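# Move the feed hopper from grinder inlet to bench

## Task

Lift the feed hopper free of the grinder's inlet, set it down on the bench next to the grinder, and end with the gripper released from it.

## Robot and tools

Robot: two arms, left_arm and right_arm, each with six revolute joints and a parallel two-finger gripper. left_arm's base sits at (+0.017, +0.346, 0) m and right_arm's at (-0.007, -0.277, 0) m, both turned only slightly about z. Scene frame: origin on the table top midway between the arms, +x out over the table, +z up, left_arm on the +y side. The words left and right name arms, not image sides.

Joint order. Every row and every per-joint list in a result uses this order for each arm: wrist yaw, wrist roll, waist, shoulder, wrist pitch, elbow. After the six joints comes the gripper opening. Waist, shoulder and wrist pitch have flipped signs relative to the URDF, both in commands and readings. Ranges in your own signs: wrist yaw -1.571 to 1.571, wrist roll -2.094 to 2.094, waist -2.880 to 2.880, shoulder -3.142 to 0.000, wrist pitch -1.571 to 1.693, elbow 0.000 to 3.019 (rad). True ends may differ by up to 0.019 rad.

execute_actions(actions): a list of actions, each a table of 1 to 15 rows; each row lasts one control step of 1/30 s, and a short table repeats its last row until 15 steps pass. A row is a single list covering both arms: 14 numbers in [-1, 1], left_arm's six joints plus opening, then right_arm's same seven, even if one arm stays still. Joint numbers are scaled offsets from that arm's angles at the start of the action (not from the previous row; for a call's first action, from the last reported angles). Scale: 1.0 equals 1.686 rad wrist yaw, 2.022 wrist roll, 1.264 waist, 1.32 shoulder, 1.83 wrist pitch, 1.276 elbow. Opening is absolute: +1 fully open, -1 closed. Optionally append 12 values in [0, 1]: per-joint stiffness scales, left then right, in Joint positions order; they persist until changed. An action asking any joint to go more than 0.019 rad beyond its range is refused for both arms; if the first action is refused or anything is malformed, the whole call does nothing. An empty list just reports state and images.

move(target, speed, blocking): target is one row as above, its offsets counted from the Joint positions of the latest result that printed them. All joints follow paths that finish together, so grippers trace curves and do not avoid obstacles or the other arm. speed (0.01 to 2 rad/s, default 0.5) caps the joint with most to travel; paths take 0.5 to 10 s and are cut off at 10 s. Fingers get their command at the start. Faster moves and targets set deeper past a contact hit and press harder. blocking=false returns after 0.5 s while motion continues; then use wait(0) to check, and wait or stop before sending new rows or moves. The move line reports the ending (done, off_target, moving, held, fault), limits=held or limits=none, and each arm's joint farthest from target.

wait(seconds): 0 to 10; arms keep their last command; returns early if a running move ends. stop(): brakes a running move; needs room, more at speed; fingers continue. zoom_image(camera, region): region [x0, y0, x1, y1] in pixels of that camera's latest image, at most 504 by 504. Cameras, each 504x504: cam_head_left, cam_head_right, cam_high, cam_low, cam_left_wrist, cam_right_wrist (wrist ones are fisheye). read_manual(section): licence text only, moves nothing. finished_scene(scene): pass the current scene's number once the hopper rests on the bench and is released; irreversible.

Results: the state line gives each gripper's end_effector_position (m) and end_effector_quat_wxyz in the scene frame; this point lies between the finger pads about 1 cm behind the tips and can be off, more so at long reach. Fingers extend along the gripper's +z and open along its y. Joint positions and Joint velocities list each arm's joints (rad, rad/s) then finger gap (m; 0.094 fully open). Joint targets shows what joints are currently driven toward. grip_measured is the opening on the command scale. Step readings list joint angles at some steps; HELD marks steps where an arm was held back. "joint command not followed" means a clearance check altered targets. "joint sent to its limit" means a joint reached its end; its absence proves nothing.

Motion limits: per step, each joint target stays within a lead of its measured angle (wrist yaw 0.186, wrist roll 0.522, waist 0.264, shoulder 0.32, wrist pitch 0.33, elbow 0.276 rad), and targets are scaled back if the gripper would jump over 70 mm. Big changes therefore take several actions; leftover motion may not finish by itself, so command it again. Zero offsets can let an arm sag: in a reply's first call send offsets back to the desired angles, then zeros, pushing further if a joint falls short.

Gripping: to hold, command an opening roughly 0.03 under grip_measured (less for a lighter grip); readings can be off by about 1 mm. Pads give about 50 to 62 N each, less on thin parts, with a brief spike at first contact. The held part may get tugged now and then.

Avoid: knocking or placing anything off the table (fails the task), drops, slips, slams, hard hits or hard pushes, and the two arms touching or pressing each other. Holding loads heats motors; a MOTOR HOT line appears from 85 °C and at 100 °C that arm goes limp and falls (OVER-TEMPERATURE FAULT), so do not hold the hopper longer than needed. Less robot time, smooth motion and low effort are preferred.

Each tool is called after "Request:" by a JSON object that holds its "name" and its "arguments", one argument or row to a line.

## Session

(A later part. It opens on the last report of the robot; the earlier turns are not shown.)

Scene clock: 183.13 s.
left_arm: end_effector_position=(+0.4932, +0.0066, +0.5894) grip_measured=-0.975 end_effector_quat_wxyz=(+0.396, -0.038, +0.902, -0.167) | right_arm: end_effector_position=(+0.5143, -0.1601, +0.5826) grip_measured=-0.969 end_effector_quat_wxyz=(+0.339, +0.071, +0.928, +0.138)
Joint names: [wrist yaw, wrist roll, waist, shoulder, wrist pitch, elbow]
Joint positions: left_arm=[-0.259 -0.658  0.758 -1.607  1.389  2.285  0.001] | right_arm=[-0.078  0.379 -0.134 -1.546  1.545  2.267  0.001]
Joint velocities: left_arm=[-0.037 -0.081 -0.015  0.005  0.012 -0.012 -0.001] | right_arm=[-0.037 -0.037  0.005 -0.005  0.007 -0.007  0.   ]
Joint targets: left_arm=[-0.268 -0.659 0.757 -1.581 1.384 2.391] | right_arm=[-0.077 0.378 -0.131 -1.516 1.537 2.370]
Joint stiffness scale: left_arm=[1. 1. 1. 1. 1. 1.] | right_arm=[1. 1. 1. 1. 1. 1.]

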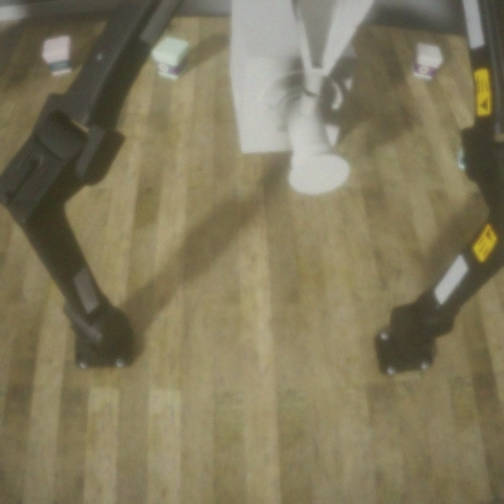

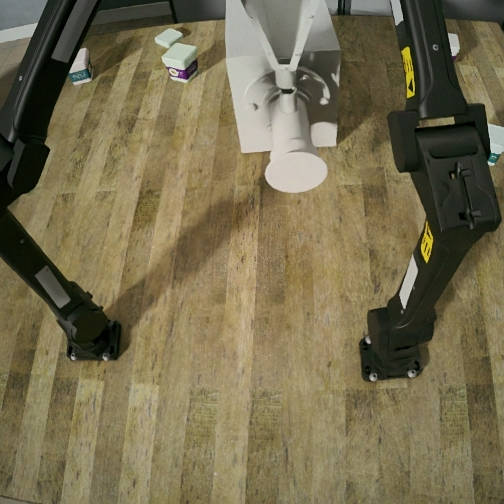

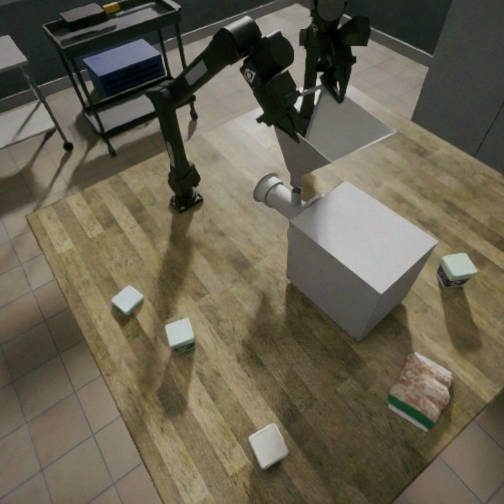

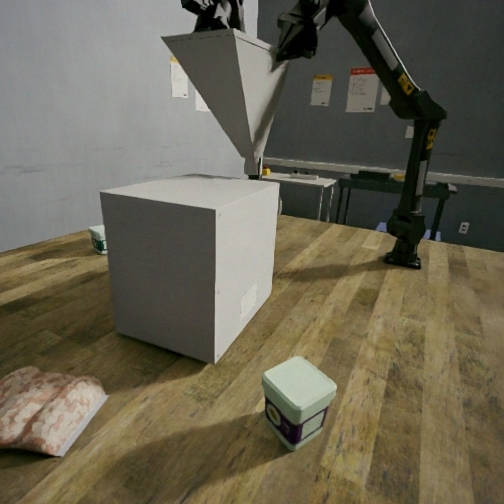

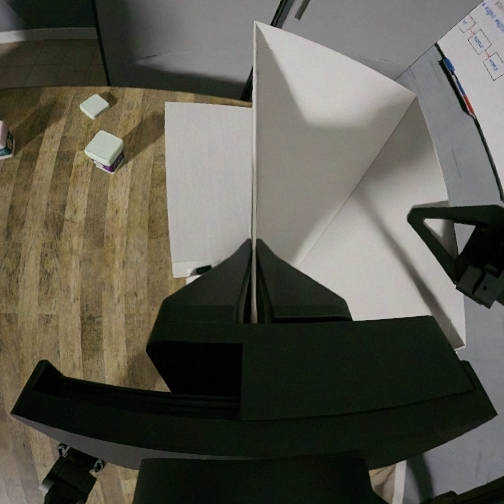

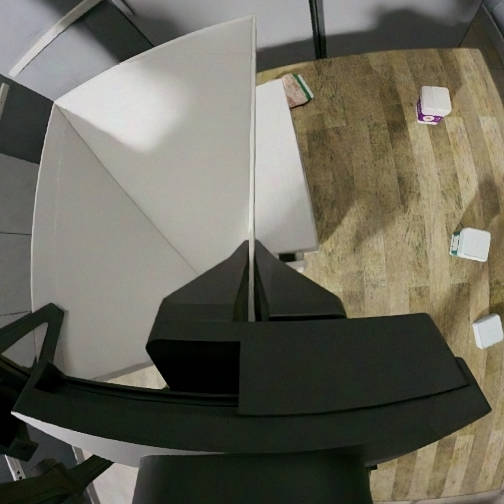

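Request:
{"name": "execute_actions", "arguments": {
  "actions": [
    [[0.001,0.001,-0.004,0.035,-0.006,0.060,-1,0.002,0.002,-0.005,0.030,-0.006,0.065,-1],[0.004,0.003,-0.009,0.050,-0.010,0.035,-1,0.005,0.006,-0.013,0.036,-0.008,0.050,-1],[0.008,0.005,-0.015,0.063,-0.013,0.008,-1,0.009,0.010,-0.021,0.040,-0.010,0.035,-1],[0.010,0.007,-0.019,0.072,-0.015,-0.006,-1,0.012,0.014,-0.029,0.040,-0.010,0.025,-1],[0.013,0.009,-0.024,0.080,-0.015,-0.016,-1,0.016,0.018,-0.037,0.040,-0.010,0.020,-1],[0.015,0.010,-0.029,0.088,-0.015,-0.025,-1,0.019,0.021,-0.046,0.040,-0.010,0.017,-1],[0.018,0.011,-0.034,0.098,-0.015,-0.035,-1,0.023,0.026,-0.055,0.040,-0.010,0.015,-1],[0.020,0.013,-0.039,0.107,-0.015,-0.046,-1,0.027,0.030,-0.065,0.040,-0.010,0.014,-1],[0.023,0.014,-0.045,0.117,-0.015,-0.056,-1,0.031,0.034,-0.074,0.040,-0.010,0.013,-1],[0.026,0.016,-0.049,0.125,-0.015,-0.066,-1,0.035,0.038,-0.083,0.040,-0.010,0.012,-1],[0.028,0.017,-0.054,0.133,-0.015,-0.075,-1,0.038,0.042,-0.092,0.040,-0.010,0.011,-1],[0.030,0.018,-0.058,0.140,-0.015,-0.083,-1,0.041,0.045,-0.099,0.040,-0.010,0.010,-1],[0.032,0.019,-0.061,0.147,-0.015,-0.090,-1,0.044,0.048,-0.106,0.040,-0.010,0.010,-1],[0.033,0.020,-0.064,0.151,-0.015,-0.095,-1,0.046,0.050,-0.110,0.040,-0.010,0.010,-1],[0.034,0.020,-0.066,0.154,-0.015,-0.098,-1,0.047,0.051,-0.113,0.040,-0.010,0.010,-1]]
  ]
}}

Scene clock: 218.33 s.
left_arm: end_effector_position=(+0.4727, +0.0608, +0.5915) grip_measured=-0.975 end_effector_quat_wxyz=(+0.388, -0.045, +0.906, -0.165) | right_arm: end_effector_position=(+0.4989, -0.1047, +0.5802) grip_measured=-0.970 end_effector_quat_wxyz=(+0.332, +0.063, +0.930, +0.144)
Joint names: [wrist yaw, wrist roll, waist, shoulder, wrist pitch, elbow]
Joint positions: left_arm=[-0.207 -0.629  0.688 -1.478  1.389  2.148  0.001] | right_arm=[-0.011  0.465 -0.263 -1.546  1.546  2.262  0.001]
Joint velocities: left_arm=[-0.037  0.183 -0.132  0.317  0.032 -0.222  0.   ] | right_arm=[-0.095  0.227 -0.259  0.015 -0.012  0.007  0.001]
Joint targets: left_arm=[-0.202 -0.617 0.674 -1.403 1.361 2.160] | right_arm=[0.002 0.482 -0.277 -1.493 1.526 2.280]
Joint stiffness scale: left_arm=[1. 1. 1. 1. 1. 1.] | right_arm=[1. 1. 1. 1. 1. 1.]
Step readings (joint positions):
0: left_arm=[-0.259 -0.658 0.758 -1.607 1.389 2.285] | right_arm=[-0.078 0.379 -0.134 -1.546 1.545 2.267]
1: left_arm=[-0.256 -0.658 0.758 -1.607 1.389 2.285] | right_arm=[-0.077 0.379 -0.135 -1.546 1.545 2.267]
2: left_arm=[-0.254 -0.658 0.758 -1.606 1.389 2.285] | right_arm=[-0.074 0.381 -0.135 -1.546 1.545 2.267]
4: left_arm=[-0.247 -0.655 0.756 -1.602 1.389 2.279] | right_arm=[-0.063 0.385 -0.141 -1.546 1.545 2.267]
8: left_arm=[-0.232 -0.652 0.737 -1.568 1.389 2.234] | right_arm=[-0.037 0.399 -0.176 -1.546 1.546 2.264]
15: Joint positions above

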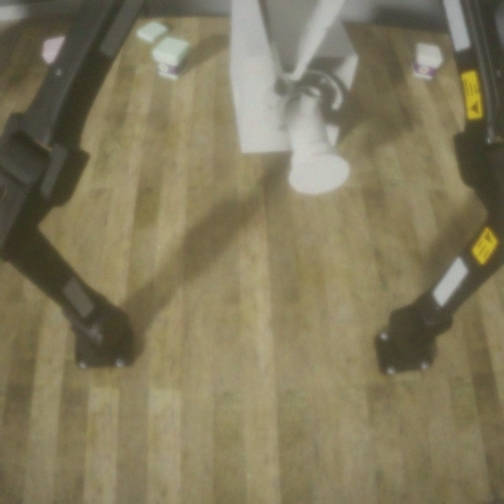

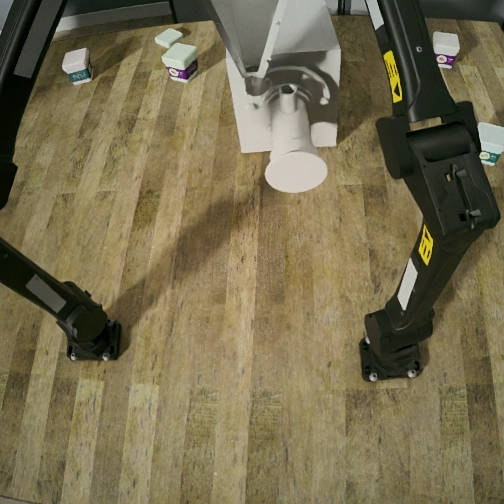

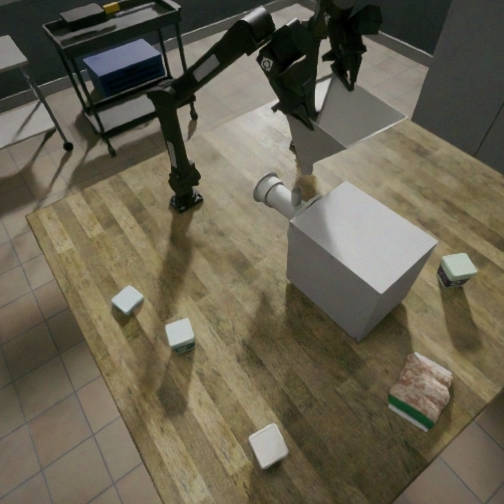

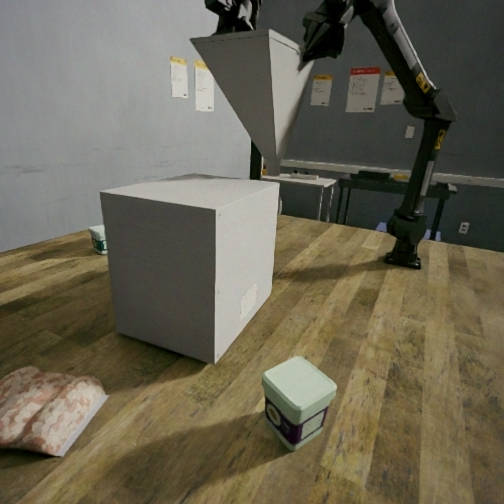

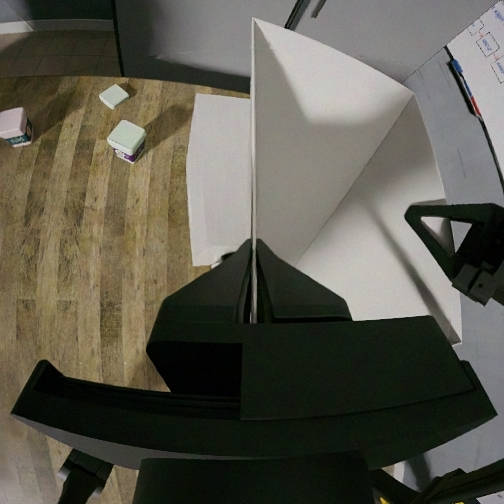

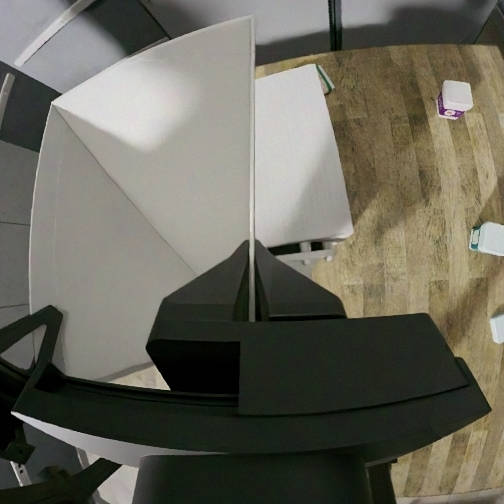

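Request:
{"name": "move", "arguments": {
  "target": [0.215,0.120,-0.355,0.344,0.045,-0.448,-1,0.068,0.217,-0.353,-0.008,0.008,-0.148,-1],
  "speed": 0.5
}}

Scene clock: 237.67 s.
left_arm: end_effector_position=(+0.3693, +0.2589, +0.4780) grip_measured=-0.975 end_effector_quat_wxyz=(+0.262, -0.087, +0.950, -0.147) | right_arm: end_effector_position=(+0.4003, +0.0932, +0.4584) grip_measured=-0.970 end_effector_quat_wxyz=(+0.193, +0.064, +0.970, +0.135)
Joint names: [wrist yaw, wrist roll, waist, shoulder, wrist pitch, elbow]
Joint positions: left_arm=[ 0.14  -0.4    0.238 -1.048  1.486  1.561  0.001] | right_arm=[ 0.101  0.876 -0.708 -1.592  1.566  2.052  0.001]
Joint velocities: left_arm=[-0.022  0.037 -0.015 -0.005  0.012 -0.007  0.001] | right_arm=[ 0.037  0.007  0.015  0.015  0.007  0.007 -0.   ]
Joint targets: left_arm=[0.156 -0.386 0.239 -1.024 1.472 1.577] | right_arm=[0.103 0.904 -0.709 -1.556 1.561 2.073]
Joint stiffness scale: left_arm=[1. 1. 1. 1. 1. 1.] | right_arm=[1. 1. 1. 1. 1. 1.]
move: off_target (left_arm, right_arm); limits=none; left_arm: farthest joint: the shoulder, 0.024 radians from its target (0.443 radians at the start); right_arm: farthest joint: the shoulder, 0.035 radians from its target (0.015 radians at the start)

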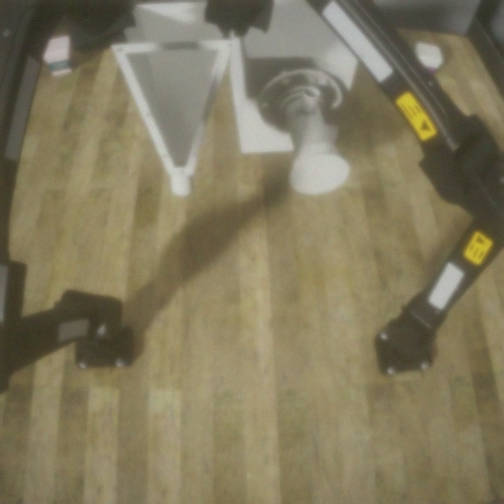

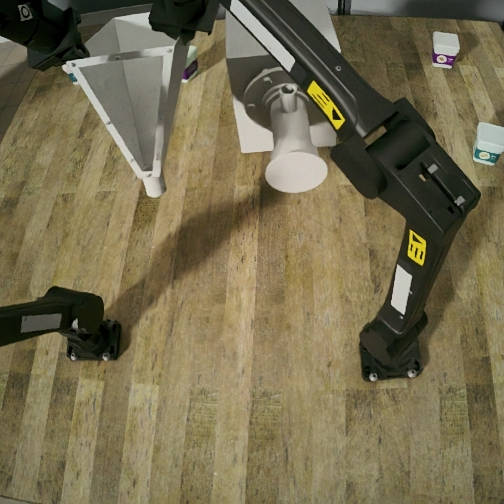

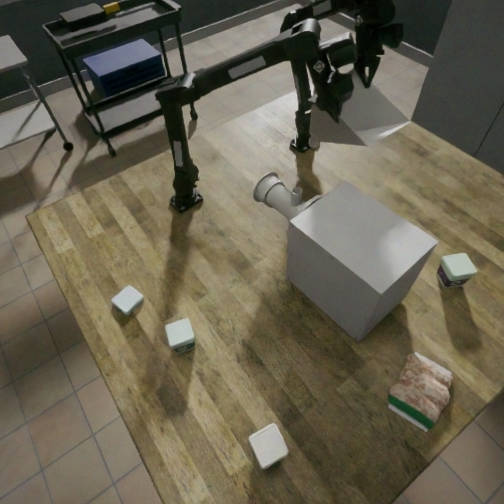

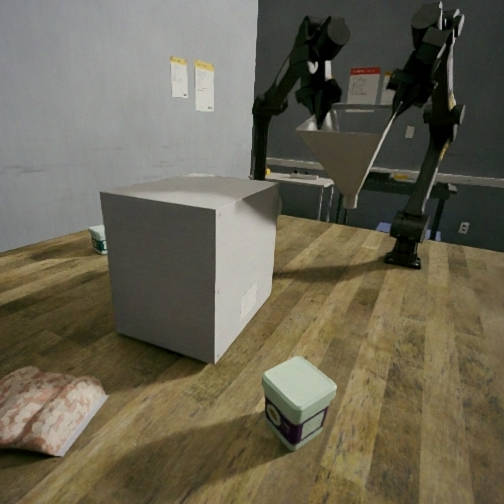

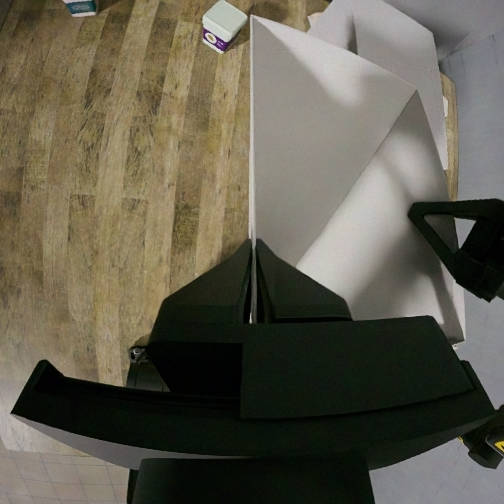

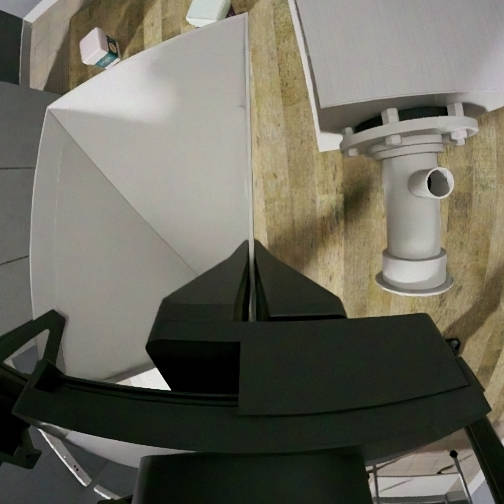

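Request:
{"name": "move", "arguments": {
  "target": [0.073,0.049,-0.090,-0.237,-0.064,-0.391,-1,-0.284,0.026,0.075,-0.167,-0.146,-0.368,-1],
  "speed": 0.36
}}

Request:
{"name": "zoom_image", "arguments": {
  "camera": "cam_low",
  "region": [260, 200, 430, 340]
}}

Request:
{"name": "zoom_image", "arguments": {
  "camera": "cam_head_right",
  "region": [80, 140, 260, 340]
}}

Scene clock: 258.60 s.
left_arm: end_effector_position=(+0.3683, +0.2781, +0.1565) grip_measured=-0.975 end_effector_quat_wxyz=(-0.075, -0.128, +0.982, -0.115) | right_arm: end_effector_position=(+0.3758, +0.1157, +0.1204) grip_measured=-0.970 end_effector_quat_wxyz=(-0.147, +0.101, +0.979, +0.103)
Joint names: [wrist yaw, wrist roll, waist, shoulder, wrist pitch, elbow]
Joint positions: left_arm=[ 0.254 -0.313  0.132 -1.382  1.357  1.063  0.001] | right_arm=[-0.355  0.884 -0.627 -1.865  1.319  1.55   0.001]
Joint velocities: left_arm=[-0.066  0.007  0.005  0.015  0.002 -0.017 -0.001] | right_arm=[ 0.007  0.022  0.044  0.005  0.002 -0.002  0.   ]
Joint targets: left_arm=[0.263 -0.301 0.124 -1.361 1.369 1.062] | right_arm=[-0.378 0.929 -0.613 -1.812 1.299 1.583]
Joint stiffness scale: left_arm=[1. 1. 1. 1. 1. 1.] | right_arm=[1. 1. 1. 1. 1. 1.]
move: off_target (left_arm, right_arm); limits=none; left_arm: farthest joint: the shoulder, 0.021 radians from its target (0.313 radians at the start); right_arm: farthest joint: the shoulder, 0.052 radians from its target (0.221 radians at the start)

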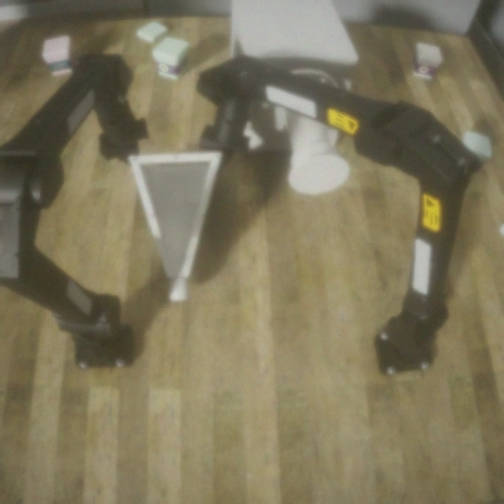

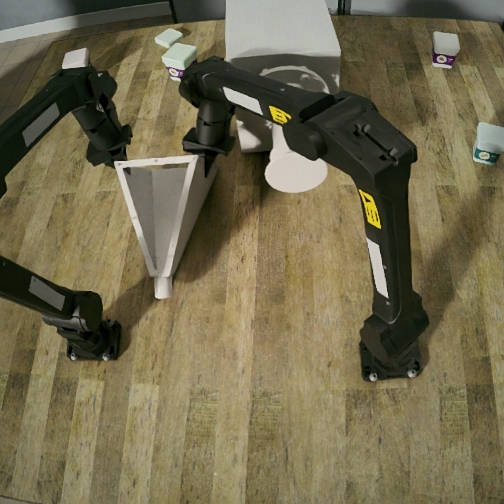

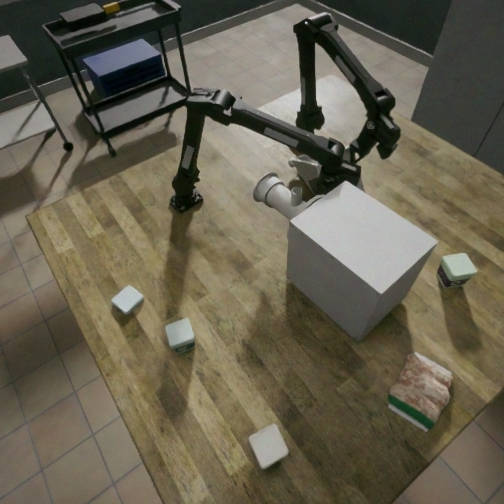

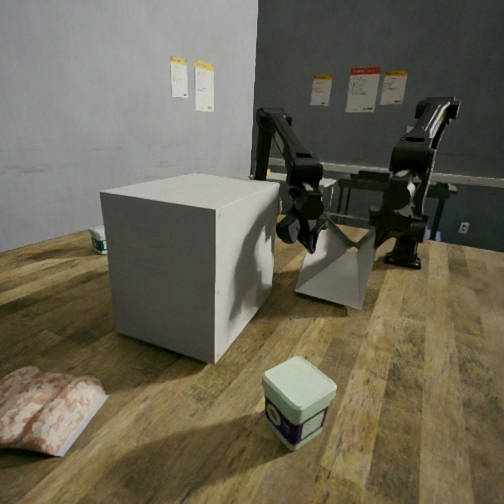

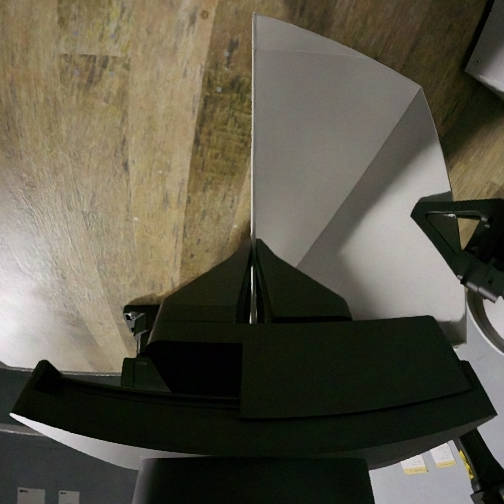

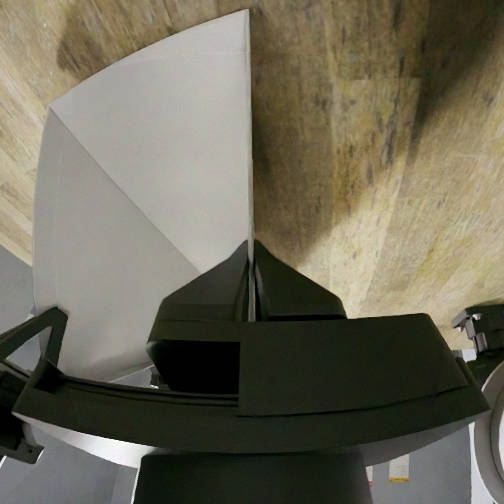

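Region (260, 200, 430, 340) of cam_low's 504x504 image, scaled by 2.965, with more detail than that image has; it fills the top 415 rows of this view, and the rest is white.

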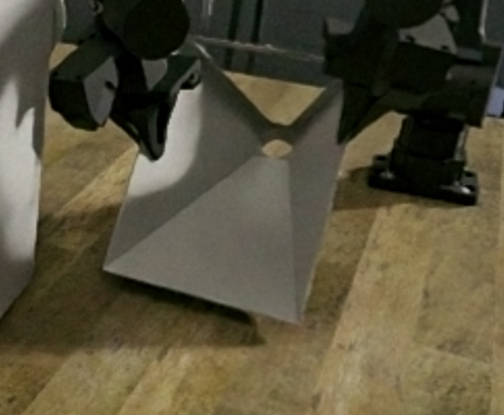

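Region (80, 140, 260, 340) of cam_head_right's 504x504 image, scaled by 2.520, with more detail than that image has; it fills the left 454 columns of this view, and the rest is white.

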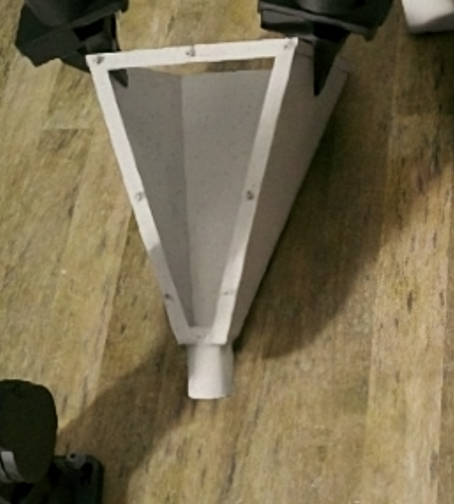

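Request:
{"name": "execute_actions", "arguments": {
  "actions": [
    [[0.005,0.006,-0.005,0.019,0.003,-0.004,-1,-0.010,0.022,0.007,0.044,-0.014,0.022,-1],[0.005,0.006,-0.005,0.022,0.0,-0.008,-1,-0.007,0.021,0.003,0.048,-0.017,0.019,-1],[0.005,0.006,-0.005,0.025,-0.003,-0.011,-1,-0.004,0.021,-0.001,0.052,-0.020,0.015,-1],[0.005,0.006,-0.005,0.028,-0.007,-0.015,-1,-0.001,0.02,-0.004,0.055,-0.023,0.012,-1],[0.005,0.006,-0.005,0.030,-0.010,-0.019,-1,0.001,0.02,-0.005,0.057,-0.026,0.008,-1],[0.005,0.006,-0.005,0.032,-0.013,-0.022,-1,0.003,0.02,-0.006,0.059,-0.029,0.005,-1],[0.005,0.006,-0.005,0.033,-0.016,-0.026,-1,0.004,0.02,-0.007,0.060,-0.032,0.001,-1],[0.005,0.006,-0.005,0.035,-0.020,-0.030,-1,0.006,0.02,-0.008,0.061,-0.035,-0.002,-1],[0.005,0.006,-0.005,0.036,-0.023,-0.033,-1,0.007,0.02,-0.009,0.063,-0.038,-0.006,-1],[0.005,0.006,-0.005,0.038,-0.026,-0.037,-1,0.009,0.02,-0.010,0.064,-0.041,-0.009,-1],[0.005,0.006,-0.005,0.039,-0.029,-0.041,-1,0.010,0.02,-0.011,0.065,-0.044,-0.013,-1],[0.005,0.006,-0.005,0.041,-0.032,-0.044,-1,0.011,0.02,-0.012,0.066,-0.047,-0.016,-1],[0.005,0.006,-0.005,0.042,-0.035,-0.048,-1,0.013,0.02,-0.013,0.068,-0.050,-0.020,-1],[0.005,0.006,-0.005,0.044,-0.038,-0.052,-1,0.014,0.02,-0.014,0.069,-0.053,-0.024,-1],[0.005,0.006,-0.005,0.045,-0.041,-0.055,-1,0.015,0.02,-0.015,0.070,-0.056,-0.027,-1]],
    [[0.004,0.004,0,0.022,-0.003,-0.010,-1,-0.002,0.012,-0.003,0.050,-0.018,0.012,-1],[0.004,0.004,0,0.019,-0.004,-0.010,-1,-0.002,0.010,-0.003,0.045,-0.018,0.012,-1],[0.003,0.003,0,0.016,-0.005,-0.010,-1,-0.002,0.009,-0.003,0.040,-0.018,0.012,-1],[0.003,0.003,0,0.013,-0.006,-0.010,-1,-0.002,0.008,-0.003,0.035,-0.018,0.012,-1],[0.003,0.002,0,0.010,-0.007,-0.010,-1,-0.001,0.007,-0.003,0.030,-0.018,0.011,-1],[0.002,0.002,0,0.007,-0.008,-0.010,-1,-0.001,0.006,-0.003,0.026,-0.018,0.010,-1],[0.002,0.001,0,0.004,-0.009,-0.010,-1,-0.001,0.005,-0.003,0.022,-0.018,0.009,-1],[0.002,0.001,0,0.001,-0.010,-0.010,-1,0,0.004,-0.003,0.018,-0.018,0.008,-1],[0.001,0,0,-0.001,-0.010,-0.010,-1,0,0.003,-0.003,0.014,-0.018,0.007,-1],[0.001,0,0,-0.003,-0.010,-0.010,-1,0,0.002,-0.003,0.010,-0.017,0.006,-1],[0,0,0,-0.005,-0.010,-0.010,-1,0,0.001,-0.003,0.007,-0.016,0.005,-1],[0,0,0,-0.007,-0.010,-0.010,-1,0,0,-0.003,0.004,-0.015,0.004,-1],[0,0,0,-0.009,-0.010,-0.010,-1,0,0,-0.003,0.001,-0.014,0.003,-1],[0,0,0,-0.011,-0.010,-0.010,-1,0,0,-0.003,-0.002,-0.013,0.002,-1],[0,0,0,-0.012,-0.010,-0.010,-1,0,0,-0.003,-0.004,-0.012,0.001,-1]]
  ]
}}

Request:
{"name": "zoom_image", "arguments": {
  "camera": "cam_low",
  "region": [260, 200, 430, 340]
}}

Request:
{"name": "zoom_image", "arguments": {
  "camera": "cam_head_right",
  "region": [80, 140, 260, 340]
}}

Scene clock: 284.47 s.
left_arm: end_effector_position=(+0.3647, +0.2788, +0.1403) grip_measured=-0.975 end_effector_quat_wxyz=(-0.056, -0.125, +0.984, -0.117) | right_arm: end_effector_position=(+0.3729, +0.1160, +0.1049) grip_measured=-0.970 end_effector_quat_wxyz=(-0.125, +0.094, +0.982, +0.101)
Joint names: [wrist yaw, wrist roll, waist, shoulder, wrist pitch, elbow]
Joint positions: left_arm=[ 0.252 -0.312  0.132 -1.362  1.275  1.001  0.001] | right_arm=[-0.322  0.888 -0.641 -1.855  1.246  1.498  0.001]
Joint velocities: left_arm=[ 0.037  0.007 -0.005  0.005 -0.002  0.002 -0.001] | right_arm=[-0.007 -0.007 -0.015  0.015  0.012  0.007  0.001]
Joint targets: left_arm=[0.252 -0.312 0.132 -1.377 1.267 0.994] | right_arm=[-0.324 0.889 -0.644 -1.859 1.228 1.504]
Joint stiffness scale: left_arm=[1. 1. 1. 1. 1. 1.] | right_arm=[1. 1. 1. 1. 1. 1.]
Step readings (joint positions; steps 1 to 15: 1st action; 16 to 30: 2nd action):
0: left_arm=[0.254 -0.312 0.132 -1.382 1.357 1.063] | right_arm=[-0.355 0.884 -0.627 -1.865 1.319 1.550]
1: left_arm=[0.254 -0.312 0.132 -1.382 1.356 1.063] | right_arm=[-0.355 0.884 -0.627 -1.865 1.318 1.550]
2: left_arm=[0.254 -0.312 0.132 -1.382 1.354 1.063] | right_arm=[-0.353 0.884 -0.627 -1.865 1.316 1.550]
4: left_arm=[0.254 -0.312 0.132 -1.382 1.346 1.061] | right_arm=[-0.344 0.884 -0.628 -1.865 1.308 1.549]
8: left_arm=[0.252 -0.312 0.132 -1.375 1.320 1.044] | right_arm=[-0.333 0.884 -0.631 -1.862 1.284 1.536]
15: left_arm=[0.252 -0.312 0.132 -1.361 1.286 1.007] | right_arm=[-0.324 0.889 -0.640 -1.853 1.250 1.503]
16: left_arm=[0.252 -0.312 0.132 -1.360 1.283 1.004] | right_arm=[-0.324 0.890 -0.641 -1.852 1.248 1.501]
17: left_arm=[0.252 -0.312 0.132 -1.359 1.282 1.003] | right_arm=[-0.324 0.890 -0.641 -1.852 1.248 1.500]
19: left_arm=[0.252 -0.312 0.132 -1.359 1.280 1.002] | right_arm=[-0.324 0.890 -0.641 -1.852 1.248 1.500]
23: left_arm=[0.252 -0.312 0.132 -1.359 1.277 1.001] | right_arm=[-0.322 0.890 -0.641 -1.852 1.247 1.499]
30: Joint positions above

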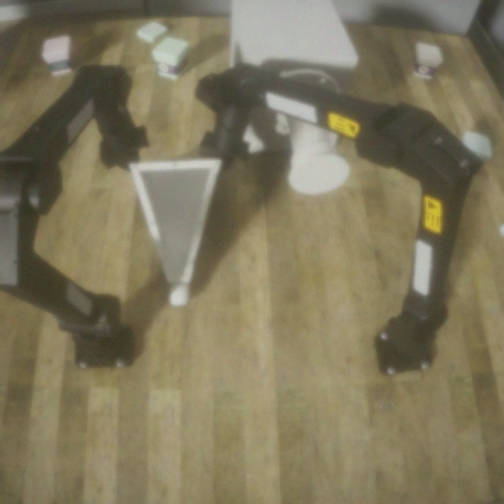

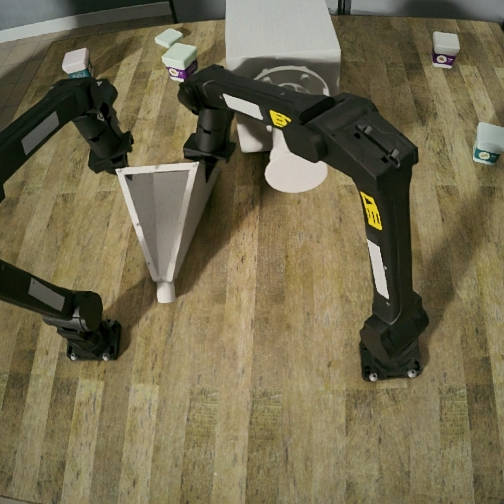

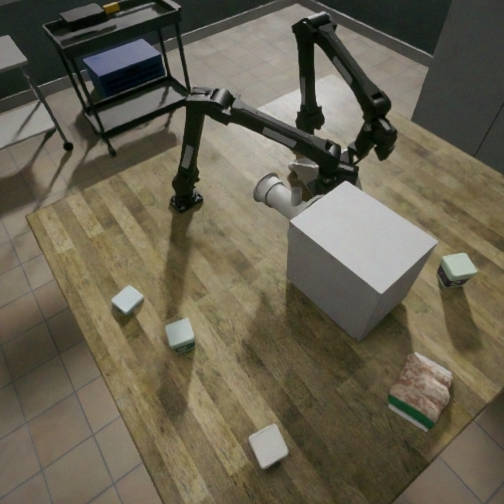

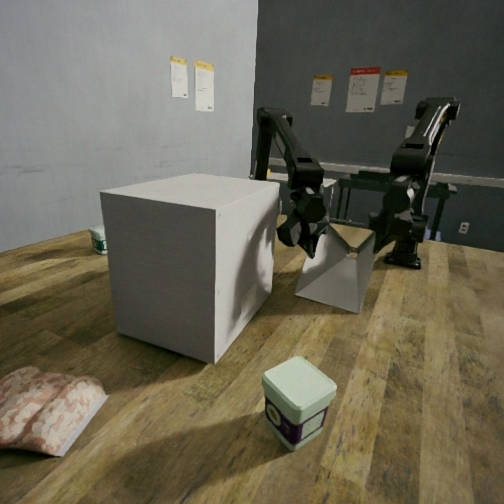

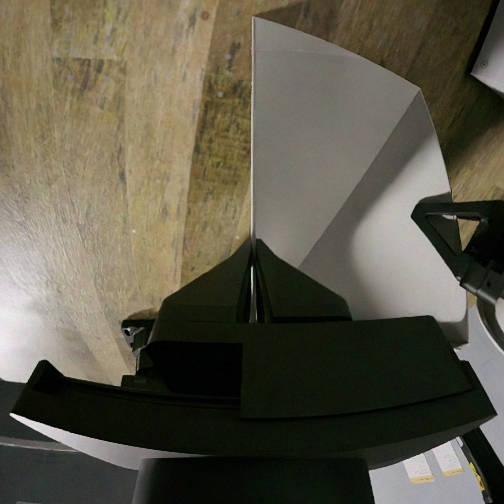

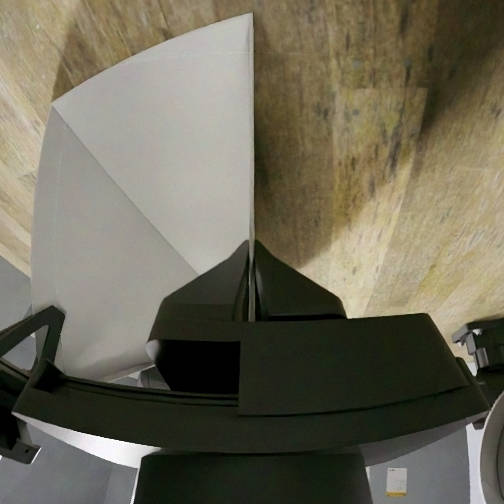

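Region (260, 200, 430, 340) of cam_low's 504x504 image, scaled by 2.965, with more detail than that image has; it fills the top 415 rows of this view, and the rest is white.

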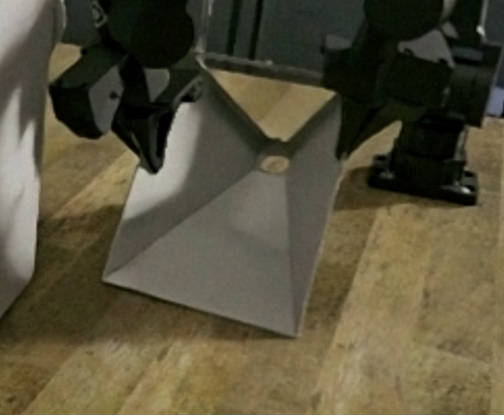

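Region (80, 140, 260, 340) of cam_head_right's 504x504 image, scaled by 2.520, with more detail than that image has; it fills the left 454 columns of this view, and the rest is white.

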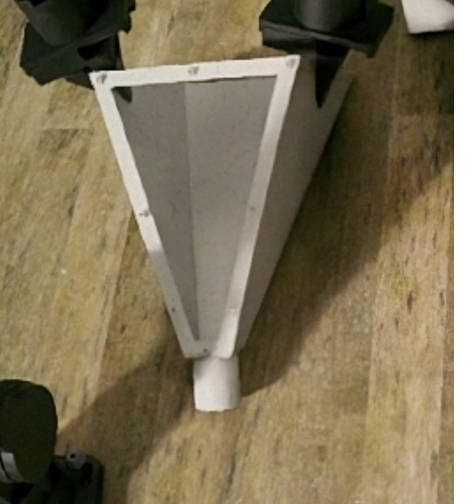

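Request:
{"name": "execute_actions", "arguments": {
  "actions": [
    [[0,0,0,0,0,0.01,-0.8,0,0,0,0.005,0,0.01,-0.8],[0,0,0,0,0,0.02,-0.5,0,0,0,0.01,0,0.01,-0.5],[0,0,0,0,0,0.03,-0.3,0,0,0,0.015,0,0.01,-0.3],[0,0,0,0,0,0.04,-0.3,0,0,0,0.025,0,0.01,-0.3],[0,0,-0.004,0.005,0,0.052,-0.3,0,0,0.003,0.036,0,0.01,-0.3],[0,0,-0.009,0.012,0,0.062,-0.3,0,0,0.007,0.048,0,0.01,-0.3],[0,0,-0.014,0.020,0,0.072,-0.3,0,0,0.011,0.060,0,0.01,-0.3],[0,0,-0.019,0.028,0,0.081,-0.3,0,0,0.015,0.072,0,0.01,-0.3],[0,0,-0.024,0.036,0,0.090,-0.3,0,0,0.019,0.084,0,0.01,-0.3],[0,0,-0.029,0.044,0,0.098,-0.3,0,0,0.023,0.096,0,0.01,-0.3],[0,0,-0.034,0.052,0,0.105,-0.3,0,0,0.027,0.107,0,0.01,-0.3],[0,0,-0.038,0.059,0,0.111,-0.3,0,0,0.030,0.117,0,0.01,-0.3],[0,0,-0.042,0.065,0,0.116,-0.3,0,0,0.033,0.125,0,0.01,-0.3],[0,0,-0.044,0.069,0,0.119,-0.3,0,0,0.035,0.131,0,0.01,-0.3],[0,0,-0.045,0.071,0,0.121,-0.3,0,0,0.036,0.134,0,0.01,-0.3]]
  ]
}}

Scene clock: 291.50 s.
left_arm: end_effector_position=(+0.3936, +0.2916, +0.1929) grip_measured=-0.302 end_effector_quat_wxyz=(+0.019, -0.135, +0.982, -0.130) | right_arm: end_effector_position=(+0.3831, +0.1047, +0.1690) grip_measured=-0.303 end_effector_quat_wxyz=(-0.081, +0.098, +0.981, +0.145)
Joint names: [wrist yaw, wrist roll, waist, shoulder, wrist pitch, elbow]
Joint positions: left_arm=[ 0.252 -0.312  0.093 -1.297  1.275  1.084  0.033] | right_arm=[-0.322  0.888 -0.613 -1.732  1.246  1.498  0.033]
Joint velocities: left_arm=[ 0.007 -0.066 -0.161  0.396 -0.012  0.271 -0.001] | right_arm=[-0.051  0.007  0.171  0.581  0.012 -0.017  0.   ]
Joint targets: left_arm=[0.252 -0.312 0.075 -1.268 1.275 1.155] | right_arm=[-0.322 0.888 -0.596 -1.677 1.246 1.511]
Joint stiffness scale: left_arm=[1. 1. 1. 1. 1. 1.] | right_arm=[1. 1. 1. 1. 1. 1.]
Step readings (joint positions):
0: left_arm=[0.252 -0.312 0.132 -1.362 1.275 1.001] | right_arm=[-0.322 0.888 -0.641 -1.855 1.246 1.498]
1: left_arm=[0.252 -0.312 0.132 -1.362 1.275 1.001] | right_arm=[-0.322 0.888 -0.641 -1.855 1.246 1.498]
2: left_arm=[0.252 -0.312 0.132 -1.362 1.275 1.001] | right_arm=[-0.322 0.888 -0.641 -1.855 1.246 1.498]
4: left_arm=[0.252 -0.312 0.132 -1.362 1.275 1.001] | right_arm=[-0.322 0.888 -0.641 -1.854 1.246 1.498]
8: left_arm=[0.252 -0.312 0.130 -1.360 1.275 1.012] | right_arm=[-0.322 0.888 -0.640 -1.844 1.246 1.498]
15: Joint positions above

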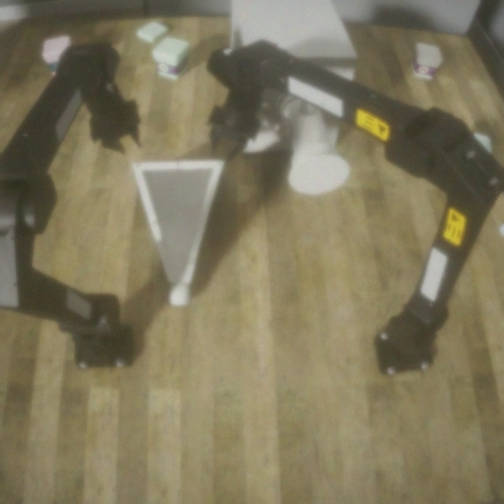

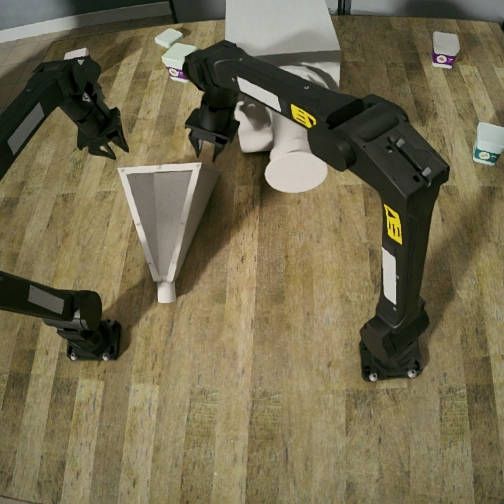

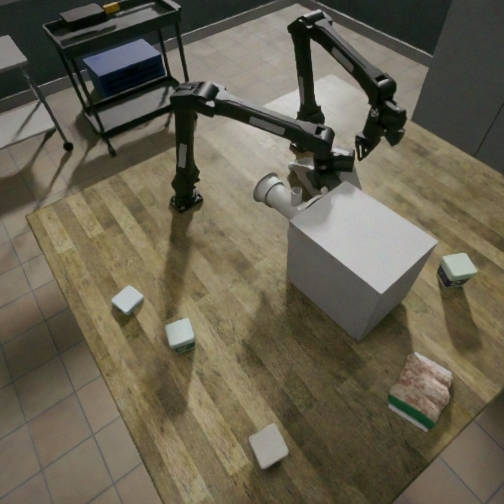

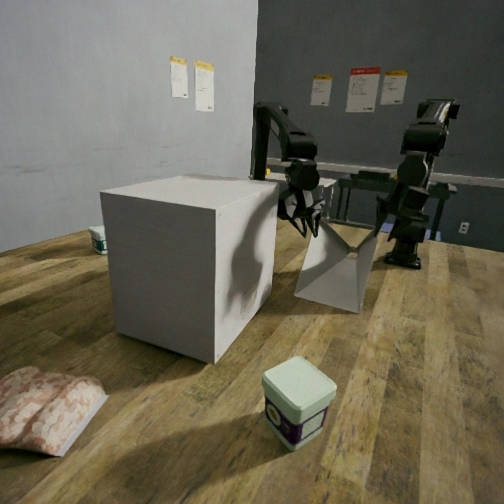

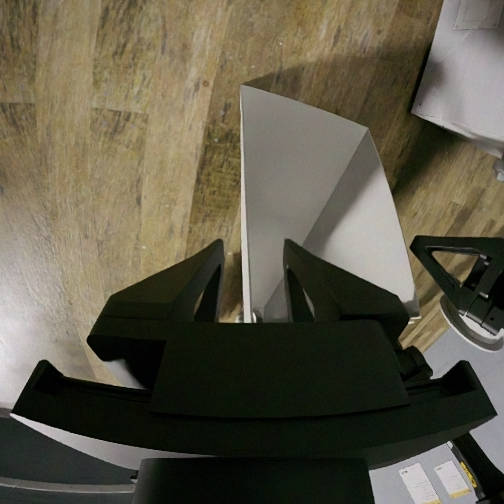

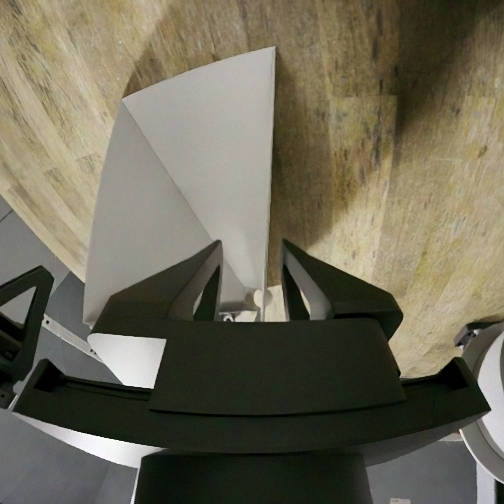

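Request:
{"name": "execute_actions", "arguments": {
  "actions": []
}}

Scene clock: 294.50 s.
left_arm: end_effector_position=(+0.3982, +0.2945, +0.2159) grip_measured=-0.302 end_effector_quat_wxyz=(+0.049, -0.135, +0.980, -0.135) | right_arm: end_effector_position=(+0.3865, +0.0963, +0.2013) grip_measured=-0.303 end_effector_quat_wxyz=(-0.057, +0.100, +0.979, +0.167)
Joint names: [wrist yaw, wrist roll, waist, shoulder, wrist pitch, elbow]
Joint positions: left_arm=[ 0.252 -0.312  0.085 -1.259  1.275  1.107  0.033] | right_arm=[-0.322  0.888 -0.597 -1.67   1.246  1.498  0.033]
Joint velocities: left_arm=[ 0.081  0.037 -0.005  0.015  0.017  0.012 -0.001] | right_arm=[-0.007 -0.081  0.005  0.015 -0.002  0.002 -0.   ]
Joint targets: left_arm=[0.252 -0.312 0.075 -1.268 1.275 1.155] | right_arm=[-0.322 0.888 -0.596 -1.677 1.246 1.511]
Joint stiffness scale: left_arm=[1. 1. 1. 1. 1. 1.] | right_arm=[1. 1. 1. 1. 1. 1.]

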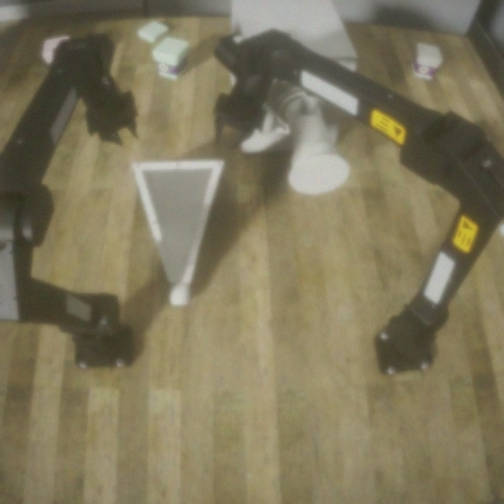

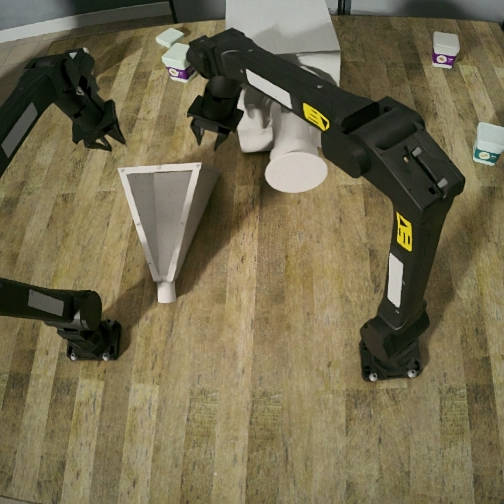

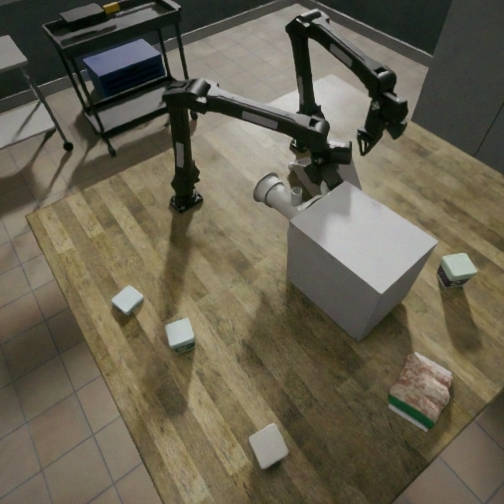

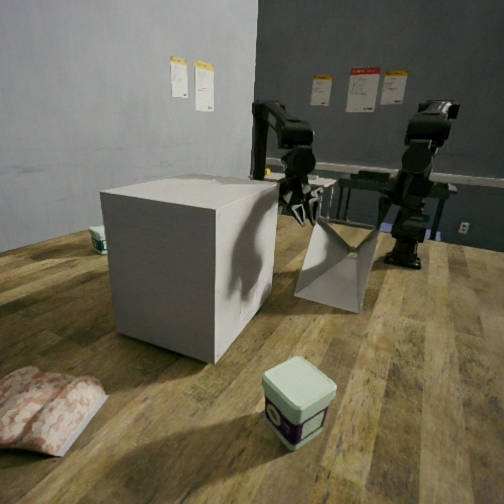

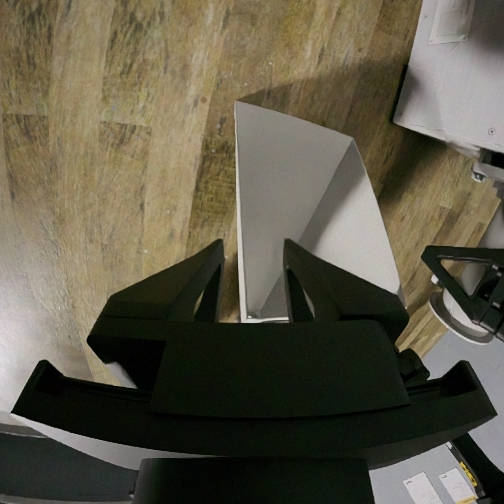

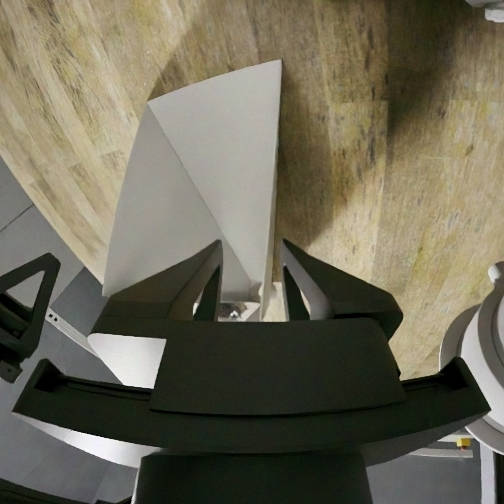

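Request:
{"name": "finished_scene", "arguments": {
  "scene": 2
}}

The scene is finished: the task was done.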